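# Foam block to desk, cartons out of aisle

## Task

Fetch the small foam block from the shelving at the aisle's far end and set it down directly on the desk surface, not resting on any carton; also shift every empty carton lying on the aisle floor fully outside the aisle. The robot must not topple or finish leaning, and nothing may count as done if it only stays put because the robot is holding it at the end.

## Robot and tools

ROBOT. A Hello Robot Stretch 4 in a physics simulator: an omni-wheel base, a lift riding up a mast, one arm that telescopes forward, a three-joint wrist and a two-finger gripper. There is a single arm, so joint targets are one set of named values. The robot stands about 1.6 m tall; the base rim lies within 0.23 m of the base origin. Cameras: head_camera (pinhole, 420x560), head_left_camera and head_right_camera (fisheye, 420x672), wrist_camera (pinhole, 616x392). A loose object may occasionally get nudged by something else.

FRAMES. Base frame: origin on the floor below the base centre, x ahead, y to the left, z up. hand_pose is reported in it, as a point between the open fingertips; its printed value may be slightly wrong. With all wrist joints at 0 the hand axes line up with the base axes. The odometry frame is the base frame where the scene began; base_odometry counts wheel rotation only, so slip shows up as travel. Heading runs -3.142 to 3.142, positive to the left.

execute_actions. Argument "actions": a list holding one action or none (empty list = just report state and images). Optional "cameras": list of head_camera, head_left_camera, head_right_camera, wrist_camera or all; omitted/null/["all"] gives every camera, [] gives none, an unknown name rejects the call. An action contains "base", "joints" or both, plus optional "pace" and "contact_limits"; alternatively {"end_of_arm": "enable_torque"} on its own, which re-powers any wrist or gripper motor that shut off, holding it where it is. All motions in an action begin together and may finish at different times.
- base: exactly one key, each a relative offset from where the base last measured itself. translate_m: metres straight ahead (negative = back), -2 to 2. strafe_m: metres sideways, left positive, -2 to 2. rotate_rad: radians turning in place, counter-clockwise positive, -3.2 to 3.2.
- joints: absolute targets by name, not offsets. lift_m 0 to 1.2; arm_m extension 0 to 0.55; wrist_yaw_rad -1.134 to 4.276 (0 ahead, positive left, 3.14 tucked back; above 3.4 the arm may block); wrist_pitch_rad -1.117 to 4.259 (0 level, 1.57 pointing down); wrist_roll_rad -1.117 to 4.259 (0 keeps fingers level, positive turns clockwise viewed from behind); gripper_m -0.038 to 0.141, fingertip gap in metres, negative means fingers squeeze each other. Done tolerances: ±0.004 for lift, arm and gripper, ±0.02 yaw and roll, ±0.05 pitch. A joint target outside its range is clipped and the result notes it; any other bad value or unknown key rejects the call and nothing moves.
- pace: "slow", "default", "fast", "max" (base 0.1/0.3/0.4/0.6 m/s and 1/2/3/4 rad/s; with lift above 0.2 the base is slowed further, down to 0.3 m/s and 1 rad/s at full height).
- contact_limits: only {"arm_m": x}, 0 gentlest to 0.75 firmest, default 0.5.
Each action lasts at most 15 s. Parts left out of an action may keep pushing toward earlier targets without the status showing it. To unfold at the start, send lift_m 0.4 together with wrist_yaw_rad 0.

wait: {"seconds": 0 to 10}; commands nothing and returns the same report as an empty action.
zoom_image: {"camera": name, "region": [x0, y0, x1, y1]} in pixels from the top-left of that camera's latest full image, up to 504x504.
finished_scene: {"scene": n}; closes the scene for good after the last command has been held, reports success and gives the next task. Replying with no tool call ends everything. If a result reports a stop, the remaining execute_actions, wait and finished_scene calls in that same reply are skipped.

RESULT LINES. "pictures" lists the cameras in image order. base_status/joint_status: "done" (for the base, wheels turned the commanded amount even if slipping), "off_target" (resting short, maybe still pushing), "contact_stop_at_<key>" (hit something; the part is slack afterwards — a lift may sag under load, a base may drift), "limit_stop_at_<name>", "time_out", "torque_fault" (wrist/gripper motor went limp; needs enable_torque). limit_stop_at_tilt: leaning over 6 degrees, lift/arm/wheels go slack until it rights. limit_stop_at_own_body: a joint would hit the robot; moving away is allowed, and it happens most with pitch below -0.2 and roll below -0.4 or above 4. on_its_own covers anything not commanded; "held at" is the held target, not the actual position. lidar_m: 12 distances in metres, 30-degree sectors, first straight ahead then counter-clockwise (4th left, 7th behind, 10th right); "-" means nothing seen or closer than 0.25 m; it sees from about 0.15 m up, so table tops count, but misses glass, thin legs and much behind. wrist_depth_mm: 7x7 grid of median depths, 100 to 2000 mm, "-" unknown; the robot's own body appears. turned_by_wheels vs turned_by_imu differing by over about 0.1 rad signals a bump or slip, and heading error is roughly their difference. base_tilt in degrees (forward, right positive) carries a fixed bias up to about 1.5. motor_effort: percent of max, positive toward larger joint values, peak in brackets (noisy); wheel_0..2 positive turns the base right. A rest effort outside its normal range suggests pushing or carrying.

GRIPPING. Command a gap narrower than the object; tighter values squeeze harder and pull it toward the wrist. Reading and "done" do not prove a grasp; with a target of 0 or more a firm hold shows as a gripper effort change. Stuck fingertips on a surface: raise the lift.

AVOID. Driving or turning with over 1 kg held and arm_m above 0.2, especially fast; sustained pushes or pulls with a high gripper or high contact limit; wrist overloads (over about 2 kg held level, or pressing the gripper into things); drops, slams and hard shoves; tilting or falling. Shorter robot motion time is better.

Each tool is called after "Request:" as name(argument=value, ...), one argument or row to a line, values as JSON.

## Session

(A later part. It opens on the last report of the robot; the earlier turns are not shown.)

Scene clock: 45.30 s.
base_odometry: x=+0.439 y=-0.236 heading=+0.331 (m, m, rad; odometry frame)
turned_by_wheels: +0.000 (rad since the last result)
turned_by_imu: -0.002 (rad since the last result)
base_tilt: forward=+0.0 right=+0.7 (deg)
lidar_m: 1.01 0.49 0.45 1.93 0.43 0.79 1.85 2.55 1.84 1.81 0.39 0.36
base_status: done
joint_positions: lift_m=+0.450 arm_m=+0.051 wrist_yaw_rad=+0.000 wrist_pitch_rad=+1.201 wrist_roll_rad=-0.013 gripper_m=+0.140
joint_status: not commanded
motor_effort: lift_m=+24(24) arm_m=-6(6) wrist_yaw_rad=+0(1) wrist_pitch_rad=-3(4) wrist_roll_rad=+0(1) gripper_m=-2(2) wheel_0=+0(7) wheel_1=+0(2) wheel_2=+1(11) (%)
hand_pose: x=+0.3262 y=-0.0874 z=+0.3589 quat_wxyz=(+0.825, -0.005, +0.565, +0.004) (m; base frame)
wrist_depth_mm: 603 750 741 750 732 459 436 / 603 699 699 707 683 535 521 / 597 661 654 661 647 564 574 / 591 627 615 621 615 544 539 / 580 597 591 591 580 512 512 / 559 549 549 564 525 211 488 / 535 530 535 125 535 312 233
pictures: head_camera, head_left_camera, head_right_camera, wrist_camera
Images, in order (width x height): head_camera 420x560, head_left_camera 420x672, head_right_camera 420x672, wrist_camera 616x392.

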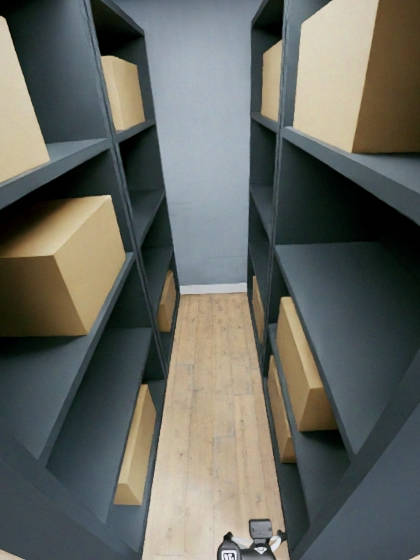

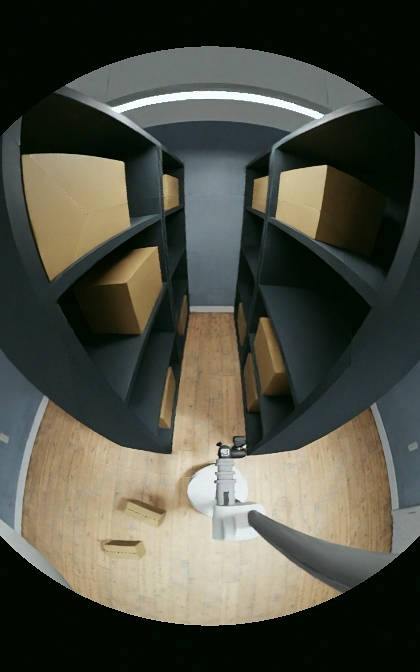

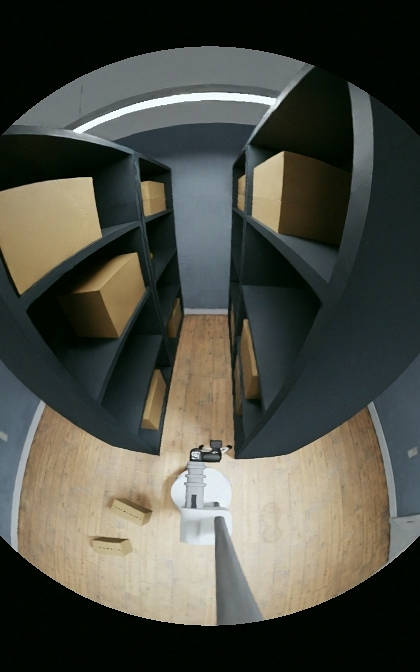

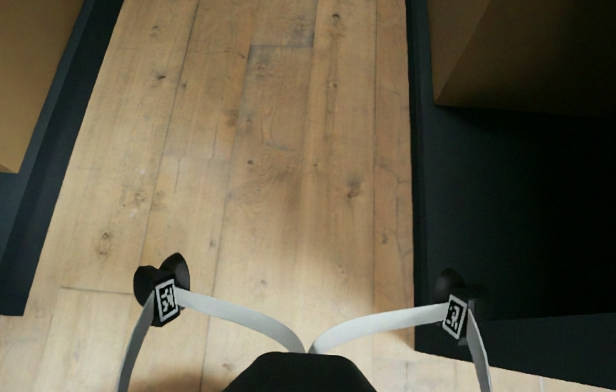

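Request:
execute_actions(
  actions=[
    {"base":{"strafe_m":0.06},"joints":{"lift_m":0.8,"wrist_pitch_rad":0.3},"pace":"fast"},
  ],
  cameras=[],
)

Request:
execute_actions(
  actions=[
    {"base":{"translate_m":0.4},"joints":{"wrist_yaw_rad":0.6}},
  ],
)

Scene clock: 47.67 s.
base_odometry: x=+0.419 y=-0.179 heading=+0.331 (m, m, rad; odometry frame)
turned_by_wheels: +0.000 (rad since the last result)
turned_by_imu: +0.000 (rad since the last result)
base_tilt: forward=+0.0 right=+0.6 (deg)
lidar_m: 1.11 0.43 0.40 1.87 0.41 0.74 1.86 1.92 1.92 1.85 0.40 0.41
base_status: done
joint_positions: lift_m=+0.800 arm_m=+0.051 wrist_yaw_rad=+0.000 wrist_pitch_rad=+0.302 wrist_roll_rad=-0.013 gripper_m=+0.140
joint_status: all done
motor_effort: lift_m=+24(29) arm_m=-6(6) wrist_yaw_rad=+2(1) wrist_pitch_rad=-8(12) wrist_roll_rad=+0(2) gripper_m=-1(1) wheel_0=+2(10) wheel_1=+0(11) wheel_2=+1(3) (%)
hand_pose: x=+0.4973 y=-0.0874 z=+0.8920 quat_wxyz=(+0.989, -0.007, +0.151, +0.001) (m; base frame)
wrist_depth_mm: 517 768 1618 1661 1537 759 750 / 508 809 1708 1756 1661 778 768 / 878 866 1808 1756 1756 831 373 / 931 931 1661 1863 1397 691 715 / 946 931 1499 - 1042 525 477 / 732 715 1397 1618 866 210 375 / 615 1060 1281 125 1008 459 353
pictures: none
No camera images: the call's "cameras" was empty. Leave "cameras" out to get every camera's image.

Scene clock: 50.50 s.
base_odometry: x=+0.797 y=-0.049 heading=+0.331 (m, m, rad; odometry frame)
turned_by_wheels: +0.000 (rad since the last result)
turned_by_imu: -0.002 (rad since the last result)
base_tilt: forward=+0.0 right=+0.7 (deg)
lidar_m: 1.12 0.40 0.30 0.28 0.30 0.68 3.03 2.62 0.30 0.28 0.31 0.43
base_status: done
joint_positions: lift_m=+0.800 arm_m=+0.051 wrist_yaw_rad=+0.600 wrist_pitch_rad=+0.302 wrist_roll_rad=-0.013 gripper_m=+0.140
joint_status: all done
motor_effort: lift_m=+24(24) arm_m=-6(6) wrist_yaw_rad=-1(2) wrist_pitch_rad=-8(8) wrist_roll_rad=+1(1) gripper_m=-3(1) wheel_0=+0(6) wheel_1=-1(6) wheel_2=+0(6) (%)
hand_pose: x=+0.4986 y=+0.0834 z=+0.8920 quat_wxyz=(+0.944, -0.051, +0.142, +0.293) (m; base frame)
wrist_depth_mm: 279 330 402 512 1336 1160 1060 / 283 330 413 525 1281 1229 1118 / 459 750 634 569 1430 1308 1138 / 683 798 683 597 1397 1308 1160 / 707 820 707 634 1118 1336 1205 / 707 691 691 647 866 210 1255 / 603 615 634 125 1229 1336 1255
pictures: head_camera, head_left_camera, head_right_camera, wrist_camera
Images, in order (width x height): head_camera 420x560, head_left_camera 420x672, head_right_camera 420x672, wrist_camera 616x392.

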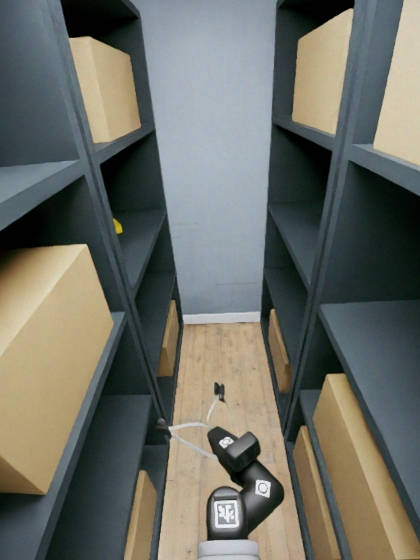

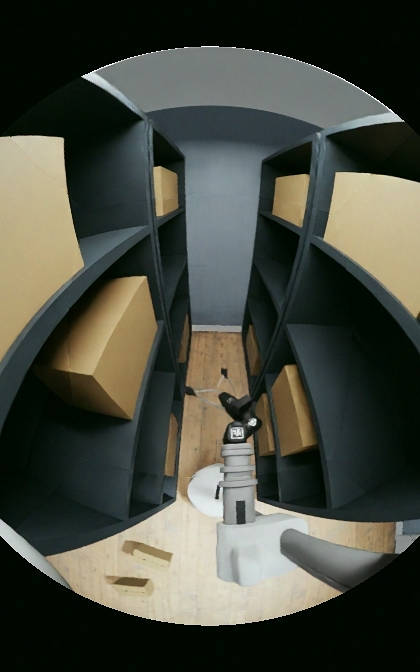

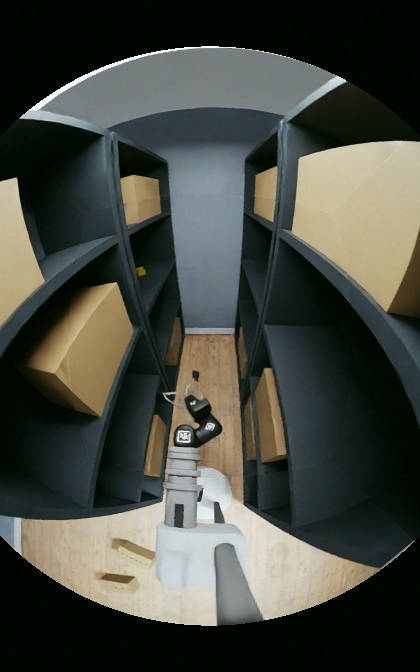

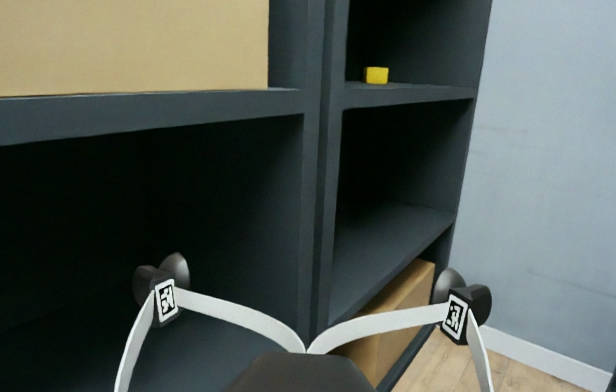

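Request:
execute_actions(
  actions=[
    {"base":{"translate_m":0.7},"joints":{"lift_m":0.96,"wrist_yaw_rad":0,"arm_m":0}},
  ],
  cameras=[],
)

Request:
execute_actions(
  actions=[
    {"base":{"rotate_rad":0.6}},
  ],
  cameras=["head_camera","wrist_camera"],
)

Scene clock: 54.90 s.
base_odometry: x=+1.459 y=+0.179 heading=+0.331 (m, m, rad; odometry frame)
turned_by_wheels: +0.000 (rad since the last result)
turned_by_imu: -0.002 (rad since the last result)
base_tilt: forward=+0.0 right=+0.7 (deg)
lidar_m: 1.03 0.40 0.29 0.26 0.29 0.42 1.35 0.44 0.32 0.28 0.32 0.44
base_status: done
joint_positions: lift_m=+0.960 arm_m=+0.003 wrist_yaw_rad=+0.000 wrist_pitch_rad=+0.302 wrist_roll_rad=-0.013 gripper_m=+0.140
joint_status: all done
joint sent to its limit — the command would take arm_m past its lower limit, so that joint was sent only as far as its limit.
motor_effort: lift_m=+24(25) arm_m=-6(2) wrist_yaw_rad=+1(3) wrist_pitch_rad=-8(8) wrist_roll_rad=+0(1) gripper_m=-1(1) wheel_0=+2(5) wheel_1=+0(1) wheel_2=+0(9) (%)
hand_pose: x=+0.4495 y=-0.0874 z=+1.0520 quat_wxyz=(+0.989, -0.007, +0.151, +0.001) (m; base frame)
wrist_depth_mm: 707 707 732 715 707 668 661 / 741 741 768 759 741 683 676 / 750 759 798 798 788 715 707 / 564 809 854 831 820 661 621 / 854 854 878 878 866 778 421 / 904 878 917 917 866 209 355 / 820 854 976 125 946 854 878
pictures: none
No camera images: the call's "cameras" was empty. Leave "cameras" out to get every camera's image.

Scene clock: 56.37 s.
base_odometry: x=+1.459 y=+0.179 heading=+0.931 (m, m, rad; odometry frame)
turned_by_wheels: +0.600 (rad since the last result)
turned_by_imu: +0.597 (rad since the last result)
base_tilt: forward=+0.0 right=+0.8 (deg)
lidar_m: 0.38 0.29 0.28 0.31 0.47 2.93 0.44 0.30 0.28 0.33 0.48 0.86
base_status: done
joint_positions: lift_m=+0.960 arm_m=+0.003 wrist_yaw_rad=+0.000 wrist_pitch_rad=+0.302 wrist_roll_rad=-0.013 gripper_m=+0.140
joint_status: not commanded
motor_effort: lift_m=+25(25) arm_m=-6(6) wrist_yaw_rad=+0(0) wrist_pitch_rad=-8(8) wrist_roll_rad=+0(2) gripper_m=-1(1) wheel_0=-1(5) wheel_1=-1(3) wheel_2=-1(6) (%)
hand_pose: x=+0.4495 y=-0.0874 z=+1.0520 quat_wxyz=(+0.989, -0.007, +0.151, +0.001) (m; base frame)
wrist_depth_mm: 539 647 778 842 715 661 615 / 559 661 809 878 759 691 621 / 574 683 820 904 778 715 640 / 525 544 559 569 683 750 676 / 370 379 389 449 842 759 676 / 285 274 304 1008 842 209 707 / 235 264 831 125 891 809 723
pictures: head_camera, wrist_camera
Images, in order (width x height): head_camera 420x560, wrist_camera 616x392.

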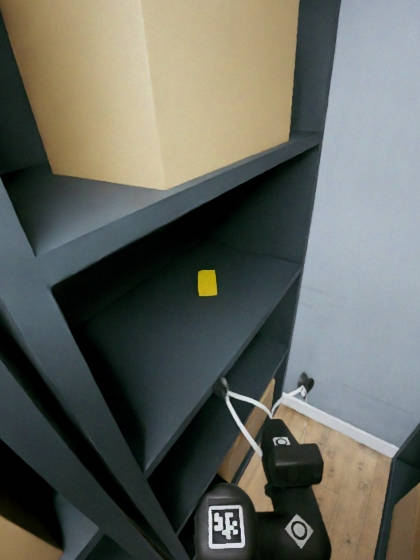

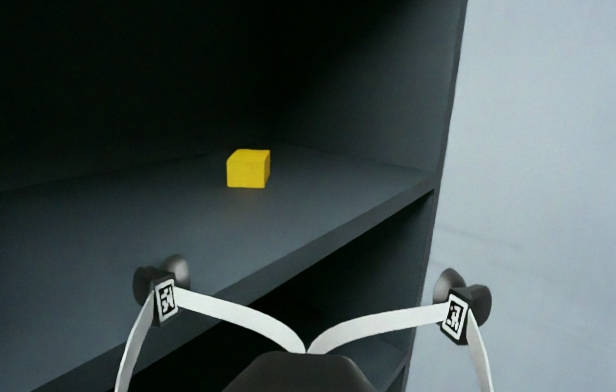

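Request:
execute_actions(
  actions=[
    {"base":{"rotate_rad":0.14},"joints":{"arm_m":0.26,"lift_m":0.945}},
  ],
  cameras=["head_camera","wrist_camera"],
)

Scene clock: 58.70 s.
base_odometry: x=+1.459 y=+0.179 heading=+1.071 (m, m, rad; odometry frame)
turned_by_wheels: +0.140 (rad since the last result)
turned_by_imu: +0.139 (rad since the last result)
base_tilt: forward=+0.0 right=+0.7 (deg)
lidar_m: 0.33 0.28 0.27 0.34 0.55 0.69 0.38 0.29 0.29 0.34 0.60 0.63
base_status: done
joint_positions: lift_m=+0.945 arm_m=+0.259 wrist_yaw_rad=+0.000 wrist_pitch_rad=+0.302 wrist_roll_rad=-0.013 gripper_m=+0.140
joint_status: all done
motor_effort: lift_m=+16(21) arm_m=+6(10) wrist_yaw_rad=+2(2) wrist_pitch_rad=-8(8) wrist_roll_rad=+1(2) gripper_m=-3(1) wheel_0=-1(5) wheel_1=-1(4) wheel_2=-1(6) (%)
hand_pose: x=+0.7053 y=-0.0874 z=+1.0377 quat_wxyz=(+0.989, -0.007, +0.151, +0.001) (m; base frame)
wrist_depth_mm: 359 421 492 597 603 512 445 / 373 430 512 627 615 521 455 / 387 449 539 668 640 539 466 / 402 452 512 469 535 517 477 / 336 345 353 342 366 375 382 / 259 244 248 276 278 209 300 / 214 216 220 125 226 225 379
pictures: head_camera, wrist_camera
Images, in order (width x height): head_camera 420x560, wrist_camera 616x392.

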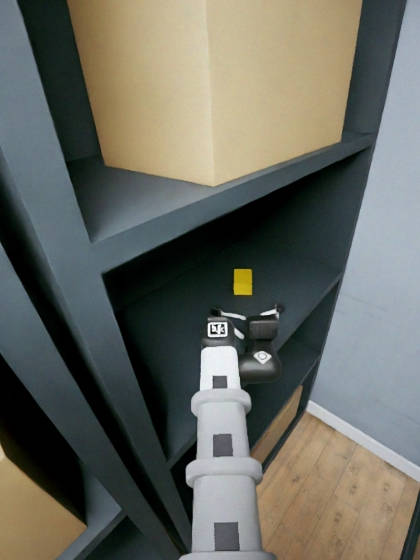

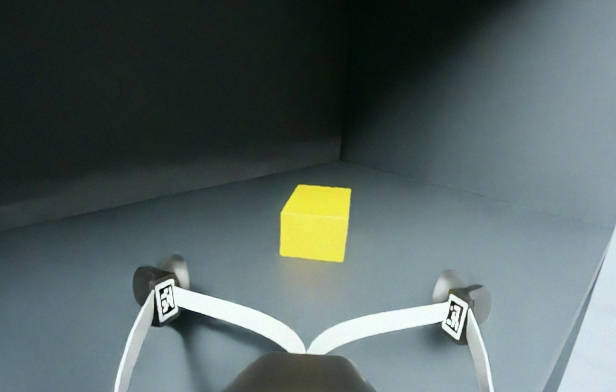

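Request:
execute_actions(
  actions=[
    {"base":{"rotate_rad":0.012},"joints":{"arm_m":0.4,"lift_m":0.933}},
  ],
  cameras=["wrist_camera"],
)

Request:
execute_actions(
  actions=[
    {"joints":{"gripper_m":0.02}},
  ],
  cameras=["wrist_camera"],
)

Scene clock: 60.67 s.
base_odometry: x=+1.459 y=+0.179 heading=+1.083 (m, m, rad; odometry frame)
turned_by_wheels: +0.012 (rad since the last result)
turned_by_imu: +0.011 (rad since the last result)
base_tilt: forward=+0.0 right=+0.7 (deg)
lidar_m: 0.33 0.27 0.28 0.32 0.55 0.65 0.37 0.30 0.30 0.34 0.61 0.62
base_status: done
joint_positions: lift_m=+0.933 arm_m=+0.399 wrist_yaw_rad=+0.000 wrist_pitch_rad=+0.302 wrist_roll_rad=-0.013 gripper_m=+0.140
joint_status: all done
motor_effort: lift_m=+16(16) arm_m=+6(6) wrist_yaw_rad=-2(1) wrist_pitch_rad=-7(8) wrist_roll_rad=-1(1) gripper_m=-1(1) wheel_0=+1(3) wheel_1=+0(5) wheel_2=-1(4) (%)
hand_pose: x=+0.8453 y=-0.0874 z=+1.0257 quat_wxyz=(+0.989, -0.007, +0.151, +0.001) (m; base frame)
wrist_depth_mm: 283 325 382 466 500 427 373 / 291 336 399 488 521 433 382 / 301 349 415 521 535 445 387 / 312 362 424 480 500 445 399 / 306 320 327 252 322 349 353 / 240 226 229 200 204 209 264 / 198 200 203 126 208 209 220
pictures: wrist_camera
Images, in order (width x height): wrist_camera 616x392.

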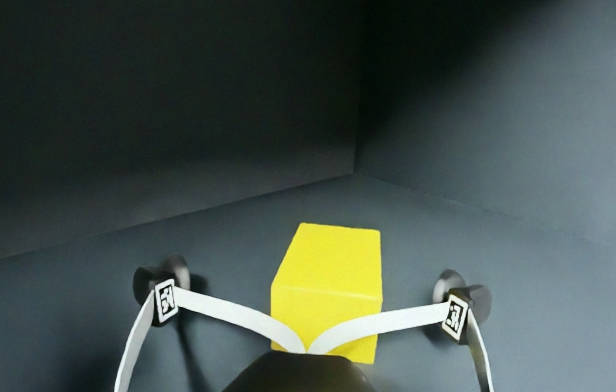

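Scene clock: 62.83 s.
base_odometry: x=+1.459 y=+0.179 heading=+1.083 (m, m, rad; odometry frame)
turned_by_wheels: +0.000 (rad since the last result)
turned_by_imu: -0.001 (rad since the last result)
base_tilt: forward=+0.0 right=+0.8 (deg)
lidar_m: 0.33 0.28 0.27 0.32 0.58 0.65 0.39 0.30 0.28 0.35 0.59 0.60
base_status: not commanded
joint_positions: lift_m=+0.933 arm_m=+0.399 wrist_yaw_rad=+0.000 wrist_pitch_rad=+0.302 wrist_roll_rad=-0.013 gripper_m=+0.020
joint_status: all done
motor_effort: lift_m=+16(16) arm_m=+6(6) wrist_yaw_rad=-1(1) wrist_pitch_rad=-8(8) wrist_roll_rad=-1(0) gripper_m=-20(18) wheel_0=+2(1) wheel_1=+0(0) wheel_2=-1(1) (%)
hand_pose: x=+0.8453 y=-0.0874 z=+1.0257 quat_wxyz=(+0.989, -0.007, +0.151, +0.001) (m; base frame)
wrist_depth_mm: 283 327 379 462 500 427 373 / 291 336 399 488 512 433 382 / 301 353 418 517 535 442 387 / 314 364 424 480 496 445 397 / 307 320 327 231 340 345 353 / 240 243 188 190 186 262 264 / 198 197 202 127 204 197 219
pictures: wrist_camera
Images, in order (width x height): wrist_camera 616x392.

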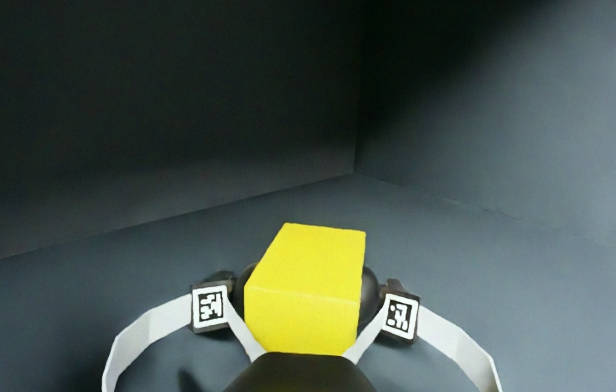

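Request:
execute_actions(
  actions=[
    {"base":{"rotate_rad":-0.1},"joints":{"arm_m":0.004,"lift_m":0.96},"pace":"fast"},
  ],
  cameras=[],
)

Request:
execute_actions(
  actions=[
    {"base":{"rotate_rad":-0.652}},
  ],
  cameras=[],
)

Request:
execute_actions(
  actions=[
    {"base":{"translate_m":-1.9},"joints":{"lift_m":0.82},"pace":"fast"},
  ],
  cameras=[],
)

Request:
execute_actions(
  actions=[
    {"base":{"rotate_rad":3.14},"joints":{"arm_m":0.2},"pace":"fast"},
  ],
)

Scene clock: 65.13 s.
base_odometry: x=+1.459 y=+0.179 heading=+0.983 (m, m, rad; odometry frame)
turned_by_wheels: -0.100 (rad since the last result)
turned_by_imu: -0.100 (rad since the last result)
base_tilt: forward=-0.1 right=+0.8 (deg)
lidar_m: 0.36 0.28 0.28 0.30 0.50 0.82 0.41 0.30 0.27 0.32 0.50 0.79
base_status: done
joint_positions: lift_m=+0.960 arm_m=+0.005 wrist_yaw_rad=+0.000 wrist_pitch_rad=+0.303 wrist_roll_rad=-0.013 gripper_m=+0.020
joint_status: all done
motor_effort: lift_m=+24(27) arm_m=-6(10) wrist_yaw_rad=+0(2) wrist_pitch_rad=-9(10) wrist_roll_rad=+0(1) gripper_m=-19(18) wheel_0=-1(5) wheel_1=-1(2) wheel_2=+1(6) (%)
hand_pose: x=+0.4513 y=-0.0875 z=+1.0519 quat_wxyz=(+0.989, -0.006, +0.151, +0.001) (m; base frame)
wrist_depth_mm: 525 609 723 854 732 668 615 / 539 634 778 891 768 683 634 / 554 654 778 904 788 723 647 / 521 539 554 564 609 741 661 / 370 377 384 230 831 768 683 / 283 287 187 190 186 798 723 / 234 247 768 127 842 778 732
pictures: none
No camera images: the call's "cameras" was empty. Leave "cameras" out to get every camera's image.

Scene clock: 66.63 s.
base_odometry: x=+1.459 y=+0.179 heading=+0.331 (m, m, rad; odometry frame)
turned_by_wheels: -0.652 (rad since the last result)
turned_by_imu: -0.649 (rad since the last result)
base_tilt: forward=-0.1 right=+0.6 (deg)
lidar_m: 1.03 0.40 0.29 0.27 0.29 0.42 1.35 0.44 0.31 0.29 0.31 0.45
base_status: done
joint_positions: lift_m=+0.960 arm_m=+0.005 wrist_yaw_rad=+0.000 wrist_pitch_rad=+0.303 wrist_roll_rad=-0.013 gripper_m=+0.020
joint_status: not commanded
motor_effort: lift_m=+24(24) arm_m=-6(6) wrist_yaw_rad=+1(1) wrist_pitch_rad=-9(9) wrist_roll_rad=-2(0) gripper_m=-18(19) wheel_0=+2(6) wheel_1=+0(3) wheel_2=-1(5) (%)
hand_pose: x=+0.4513 y=-0.0874 z=+1.0519 quat_wxyz=(+0.989, -0.006, +0.151, +0.001) (m; base frame)
wrist_depth_mm: 691 699 732 723 723 661 654 / 732 732 759 768 741 691 683 / 768 759 798 788 778 732 723 / 569 809 842 831 831 661 621 / 854 854 891 231 854 788 415 / 904 866 188 190 186 842 355 / 809 831 976 127 878 809 854
pictures: none
No camera images: the call's "cameras" was empty. Leave "cameras" out to get every camera's image.

Scene clock: 73.23 s.
base_odometry: x=-0.338 y=-0.438 heading=+0.331 (m, m, rad; odometry frame)
turned_by_wheels: +0.000 (rad since the last result)
turned_by_imu: +0.003 (rad since the last result)
base_tilt: forward=-0.1 right=+0.7 (deg)
lidar_m: 1.18 0.57 0.49 0.56 1.96 1.07 1.03 1.06 1.89 1.82 1.93 1.11
base_status: done
joint_positions: lift_m=+0.820 arm_m=+0.005 wrist_yaw_rad=+0.000 wrist_pitch_rad=+0.303 wrist_roll_rad=-0.013 gripper_m=+0.020
joint_status: all done
motor_effort: lift_m=+17(21) arm_m=-6(6) wrist_yaw_rad=-1(0) wrist_pitch_rad=-9(9) wrist_roll_rad=+0(0) gripper_m=-19(19) wheel_0=+0(5) wheel_1=-1(9) wheel_2=-2(9) (%)
hand_pose: x=+0.4513 y=-0.0874 z=+0.9125 quat_wxyz=(+0.989, -0.006, +0.151, +0.001) (m; base frame)
wrist_depth_mm: 778 788 1366 - 1499 732 732 / 809 809 1661 - 1576 768 759 / 854 842 1756 - 1397 809 788 / 904 891 1808 - 1160 842 820 / 946 946 1537 230 904 878 891 / 1008 976 187 190 186 931 946 / 1098 1060 1281 127 1008 960 1336
pictures: none
No camera images: the call's "cameras" was empty. Leave "cameras" out to get every camera's image.

Scene clock: 76.00 s.
base_odometry: x=-0.338 y=-0.438 heading=-2.813 (m, m, rad; odometry frame)
turned_by_wheels: +3.140 (rad since the last result)
turned_by_imu: +3.125 (rad since the last result)
base_tilt: forward=+0.0 right=+0.7 (deg)
lidar_m: 1.02 1.07 1.91 1.83 1.93 1.11 1.13 0.60 0.48 0.52 1.92 1.06
base_status: done
joint_positions: lift_m=+0.820 arm_m=+0.199 wrist_yaw_rad=+0.000 wrist_pitch_rad=+0.302 wrist_roll_rad=-0.013 gripper_m=+0.020
joint_status: all done
motor_effort: lift_m=+17(17) arm_m=+5(7) wrist_yaw_rad=-1(2) wrist_pitch_rad=-8(9) wrist_roll_rad=+0(1) gripper_m=-20(17) wheel_0=+0(9) wheel_1=-1(11) wheel_2=+0(6) (%)
hand_pose: x=+0.6455 y=-0.0874 z=+0.9126 quat_wxyz=(+0.989, -0.007, +0.151, +0.001) (m; base frame)
wrist_depth_mm: 1308 1255 1255 1229 1205 1229 1229 / 1336 1336 1336 1308 1281 1281 1281 / 1430 1366 1366 1336 1366 1336 1336 / 1464 904 946 976 991 1025 1060 / 1537 732 699 231 691 699 715 / 1576 1537 187 189 187 1537 1537 / 1308 1229 1308 128 1336 1229 1281
pictures: head_camera, head_left_camera, head_right_camera, wrist_camera
Images, in order (width x height): head_camera 420x560, head_left_camera 420x672, head_right_camera 420x672, wrist_camera 616x392.

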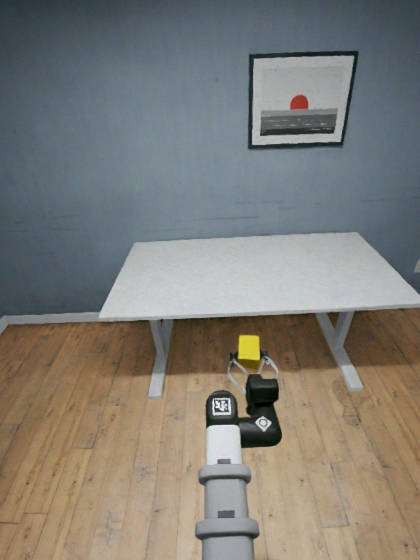

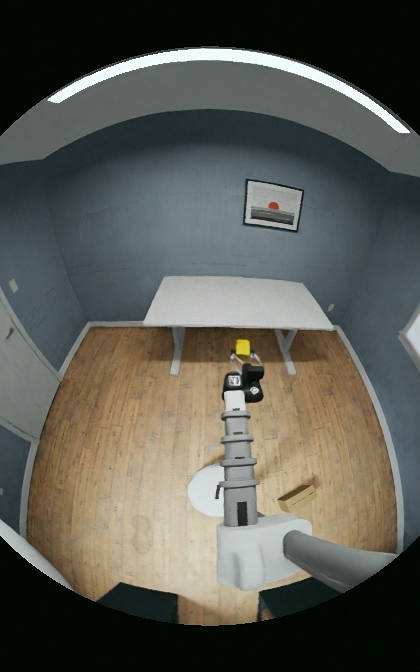

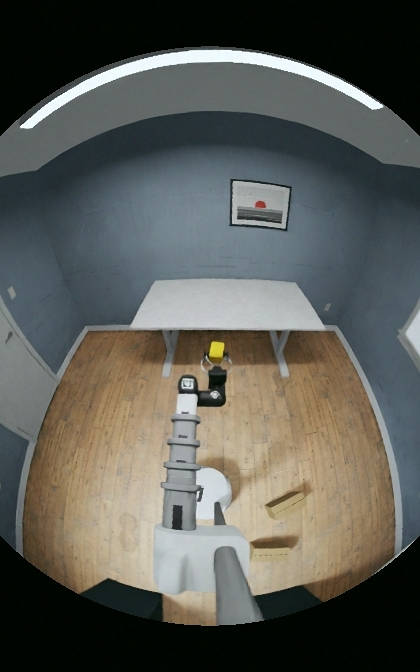

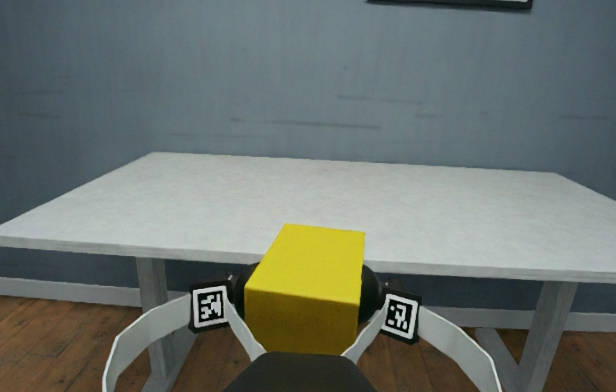

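Request:
execute_actions(
  actions=[
    {"base":{"translate_m":0.3},"joints":{"arm_m":0.45,"lift_m":0.71},"pace":"fast"},
  ],
  cameras=[],
)

Request:
execute_actions(
  actions=[
    {"joints":{"lift_m":0.682}},
  ],
  cameras=["wrist_camera"],
)

Scene clock: 78.67 s.
base_odometry: x=-0.622 y=-0.535 heading=-2.813 (m, m, rad; odometry frame)
turned_by_wheels: +0.000 (rad since the last result)
turned_by_imu: -0.001 (rad since the last result)
base_tilt: forward=+0.1 right=+0.7 (deg)
lidar_m: 0.72 0.76 1.92 1.83 1.92 1.42 1.40 0.72 0.64 1.85 1.02 0.75
base_status: done
joint_positions: lift_m=+0.710 arm_m=+0.449 wrist_yaw_rad=+0.000 wrist_pitch_rad=+0.303 wrist_roll_rad=-0.013 gripper_m=+0.020
joint_status: all done
motor_effort: lift_m=+17(15) arm_m=+6(11) wrist_yaw_rad=-1(3) wrist_pitch_rad=-9(10) wrist_roll_rad=-1(0) gripper_m=-17(21) wheel_0=+0(5) wheel_1=+0(7) wheel_2=-1(11) (%)
hand_pose: x=+0.8953 y=-0.0874 z=+0.8026 quat_wxyz=(+0.989, -0.007, +0.151, +0.001) (m; base frame)
wrist_depth_mm: 768 768 759 750 741 741 723 / 809 798 788 778 778 778 768 / 831 842 831 831 809 798 798 / 574 591 609 627 647 661 676 / 407 418 427 230 442 452 455 / 312 319 188 190 186 340 343 / 258 257 263 127 266 256 281
pictures: none
No camera images: the call's "cameras" was empty. Leave "cameras" out to get every camera's image.

Scene clock: 79.57 s.
base_odometry: x=-0.622 y=-0.535 heading=-2.813 (m, m, rad; odometry frame)
turned_by_wheels: +0.000 (rad since the last result)
turned_by_imu: +0.000 (rad since the last result)
base_tilt: forward=-0.2 right=+0.7 (deg)
lidar_m: 0.73 0.74 1.89 1.82 1.93 1.43 1.39 0.72 0.64 1.83 1.04 0.76
base_status: not commanded
joint_positions: lift_m=+0.682 arm_m=+0.449 wrist_yaw_rad=+0.000 wrist_pitch_rad=+0.303 wrist_roll_rad=-0.013 gripper_m=+0.020
joint_status: all done
motor_effort: lift_m=+16(16) arm_m=+6(6) wrist_yaw_rad=+1(0) wrist_pitch_rad=-9(9) wrist_roll_rad=+0(0) gripper_m=-20(18) wheel_0=+0(1) wheel_1=+0(1) wheel_2=-1(1) (%)
hand_pose: x=+0.8953 y=-0.0874 z=+0.7746 quat_wxyz=(+0.989, -0.007, +0.151, +0.001) (m; base frame)
wrist_depth_mm: 768 778 768 759 741 741 741 / 809 798 798 798 778 778 768 / 831 809 820 809 798 809 798 / 500 512 530 549 554 574 591 / 349 359 368 230 382 389 397 / 270 274 187 190 186 293 296 / 223 222 227 127 228 221 246
pictures: wrist_camera
Images, in order (width x height): wrist_camera 616x392.

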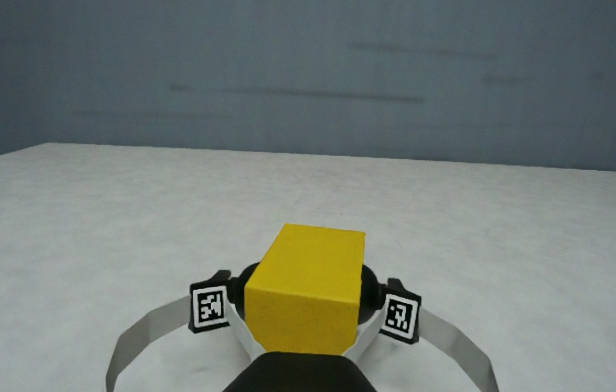

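Request:
execute_actions(
  actions=[
    {"joints":{"lift_m":0.664}},
  ],
  cameras=[],
)

Request:
execute_actions(
  actions=[
    {"joints":{"gripper_m":0.1}},
  ],
  cameras=[],
)

Request:
execute_actions(
  actions=[
    {"joints":{"arm_m":0.35,"lift_m":0.7},"pace":"fast"},
  ],
  cameras=["wrist_camera"],
)

Scene clock: 80.80 s.
base_odometry: x=-0.622 y=-0.535 heading=-2.813 (m, m, rad; odometry frame)
turned_by_wheels: +0.000 (rad since the last result)
turned_by_imu: +0.000 (rad since the last result)
base_tilt: forward=+0.0 right=+0.7 (deg)
lidar_m: 0.72 0.76 1.90 1.83 1.94 1.42 1.40 0.71 0.66 1.83 1.04 0.77
base_status: not commanded
joint_positions: lift_m=+0.664 arm_m=+0.449 wrist_yaw_rad=+0.000 wrist_pitch_rad=+0.303 wrist_roll_rad=-0.013 gripper_m=+0.020
joint_status: all done
motor_effort: lift_m=+16(14) arm_m=+6(6) wrist_yaw_rad=-1(2) wrist_pitch_rad=-9(9) wrist_roll_rad=-1(1) gripper_m=-16(20) wheel_0=-1(1) wheel_1=+1(0) wheel_2=-1(1) (%)
hand_pose: x=+0.8953 y=-0.0874 z=+0.7566 quat_wxyz=(+0.989, -0.007, +0.151, +0.001) (m; base frame)
wrist_depth_mm: 768 778 759 732 741 732 732 / 809 809 798 798 778 778 768 / 778 798 809 809 798 798 798 / 445 459 477 488 504 521 539 / 315 324 329 230 345 353 355 / 242 247 187 190 186 266 266 / 200 199 204 127 206 199 221
pictures: none
No camera images: the call's "cameras" was empty. Leave "cameras" out to get every camera's image.

Scene clock: 82.43 s.
base_odometry: x=-0.622 y=-0.535 heading=-2.813 (m, m, rad; odometry frame)
turned_by_wheels: +0.000 (rad since the last result)
turned_by_imu: +0.000 (rad since the last result)
base_tilt: forward=-0.1 right=+0.7 (deg)
lidar_m: 0.72 0.76 1.89 1.82 1.93 1.42 1.40 0.72 0.65 1.83 1.01 0.76
base_status: not commanded
joint_positions: lift_m=+0.664 arm_m=+0.449 wrist_yaw_rad=+0.000 wrist_pitch_rad=+0.303 wrist_roll_rad=-0.013 gripper_m=+0.100
joint_status: all done
motor_effort: lift_m=+17(16) arm_m=+6(6) wrist_yaw_rad=-2(1) wrist_pitch_rad=-9(8) wrist_roll_rad=+0(0) gripper_m=-2(18) wheel_0=+0(0) wheel_1=+0(1) wheel_2=-1(1) (%)
hand_pose: x=+0.8953 y=-0.0874 z=+0.7566 quat_wxyz=(+0.989, -0.007, +0.151, +0.001) (m; base frame)
wrist_depth_mm: 759 768 759 750 741 741 732 / 809 798 798 788 778 759 750 / 788 788 820 809 798 798 798 / 445 459 477 488 504 517 535 / 317 324 330 243 327 349 357 / 243 249 198 203 194 264 265 / 200 200 206 131 210 208 221
pictures: none
No camera images: the call's "cameras" was empty. Leave "cameras" out to get every camera's image.

Scene clock: 83.53 s.
base_odometry: x=-0.622 y=-0.535 heading=-2.813 (m, m, rad; odometry frame)
turned_by_wheels: +0.000 (rad since the last result)
turned_by_imu: +0.000 (rad since the last result)
base_tilt: forward=+0.1 right=+0.7 (deg)
lidar_m: 0.74 0.76 1.90 1.82 1.94 1.42 1.40 0.68 0.65 1.82 1.04 0.76
base_status: not commanded
joint_positions: lift_m=+0.700 arm_m=+0.351 wrist_yaw_rad=+0.000 wrist_pitch_rad=+0.302 wrist_roll_rad=-0.013 gripper_m=+0.100
joint_status: all done
motor_effort: lift_m=+24(24) arm_m=-6(9) wrist_yaw_rad=+0(1) wrist_pitch_rad=-8(8) wrist_roll_rad=+0(2) gripper_m=-3(2) wheel_0=+0(1) wheel_1=+1(0) wheel_2=-1(1) (%)
hand_pose: x=+0.7973 y=-0.0875 z=+0.7920 quat_wxyz=(+0.989, -0.006, +0.151, +0.001) (m; base frame)
wrist_depth_mm: 866 854 854 854 831 831 820 / 904 891 904 878 866 878 854 / 946 931 904 917 917 891 904 / 549 564 580 597 621 640 654 / 384 394 407 320 418 430 436 / 298 301 199 307 200 322 325 / 246 245 253 131 256 255 266
pictures: wrist_camera
Images, in order (width x height): wrist_camera 616x392.

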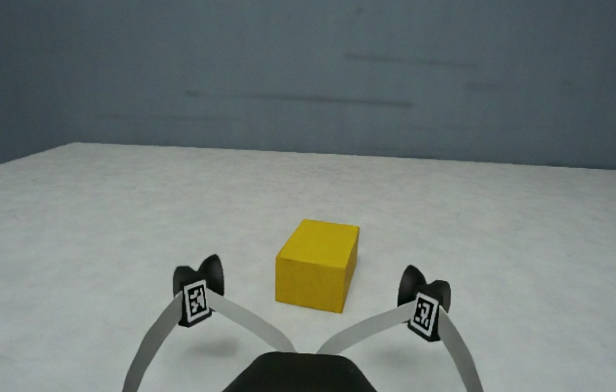

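Request:
finished_scene(
  scene=1,
)

The scene is finished: the task was done.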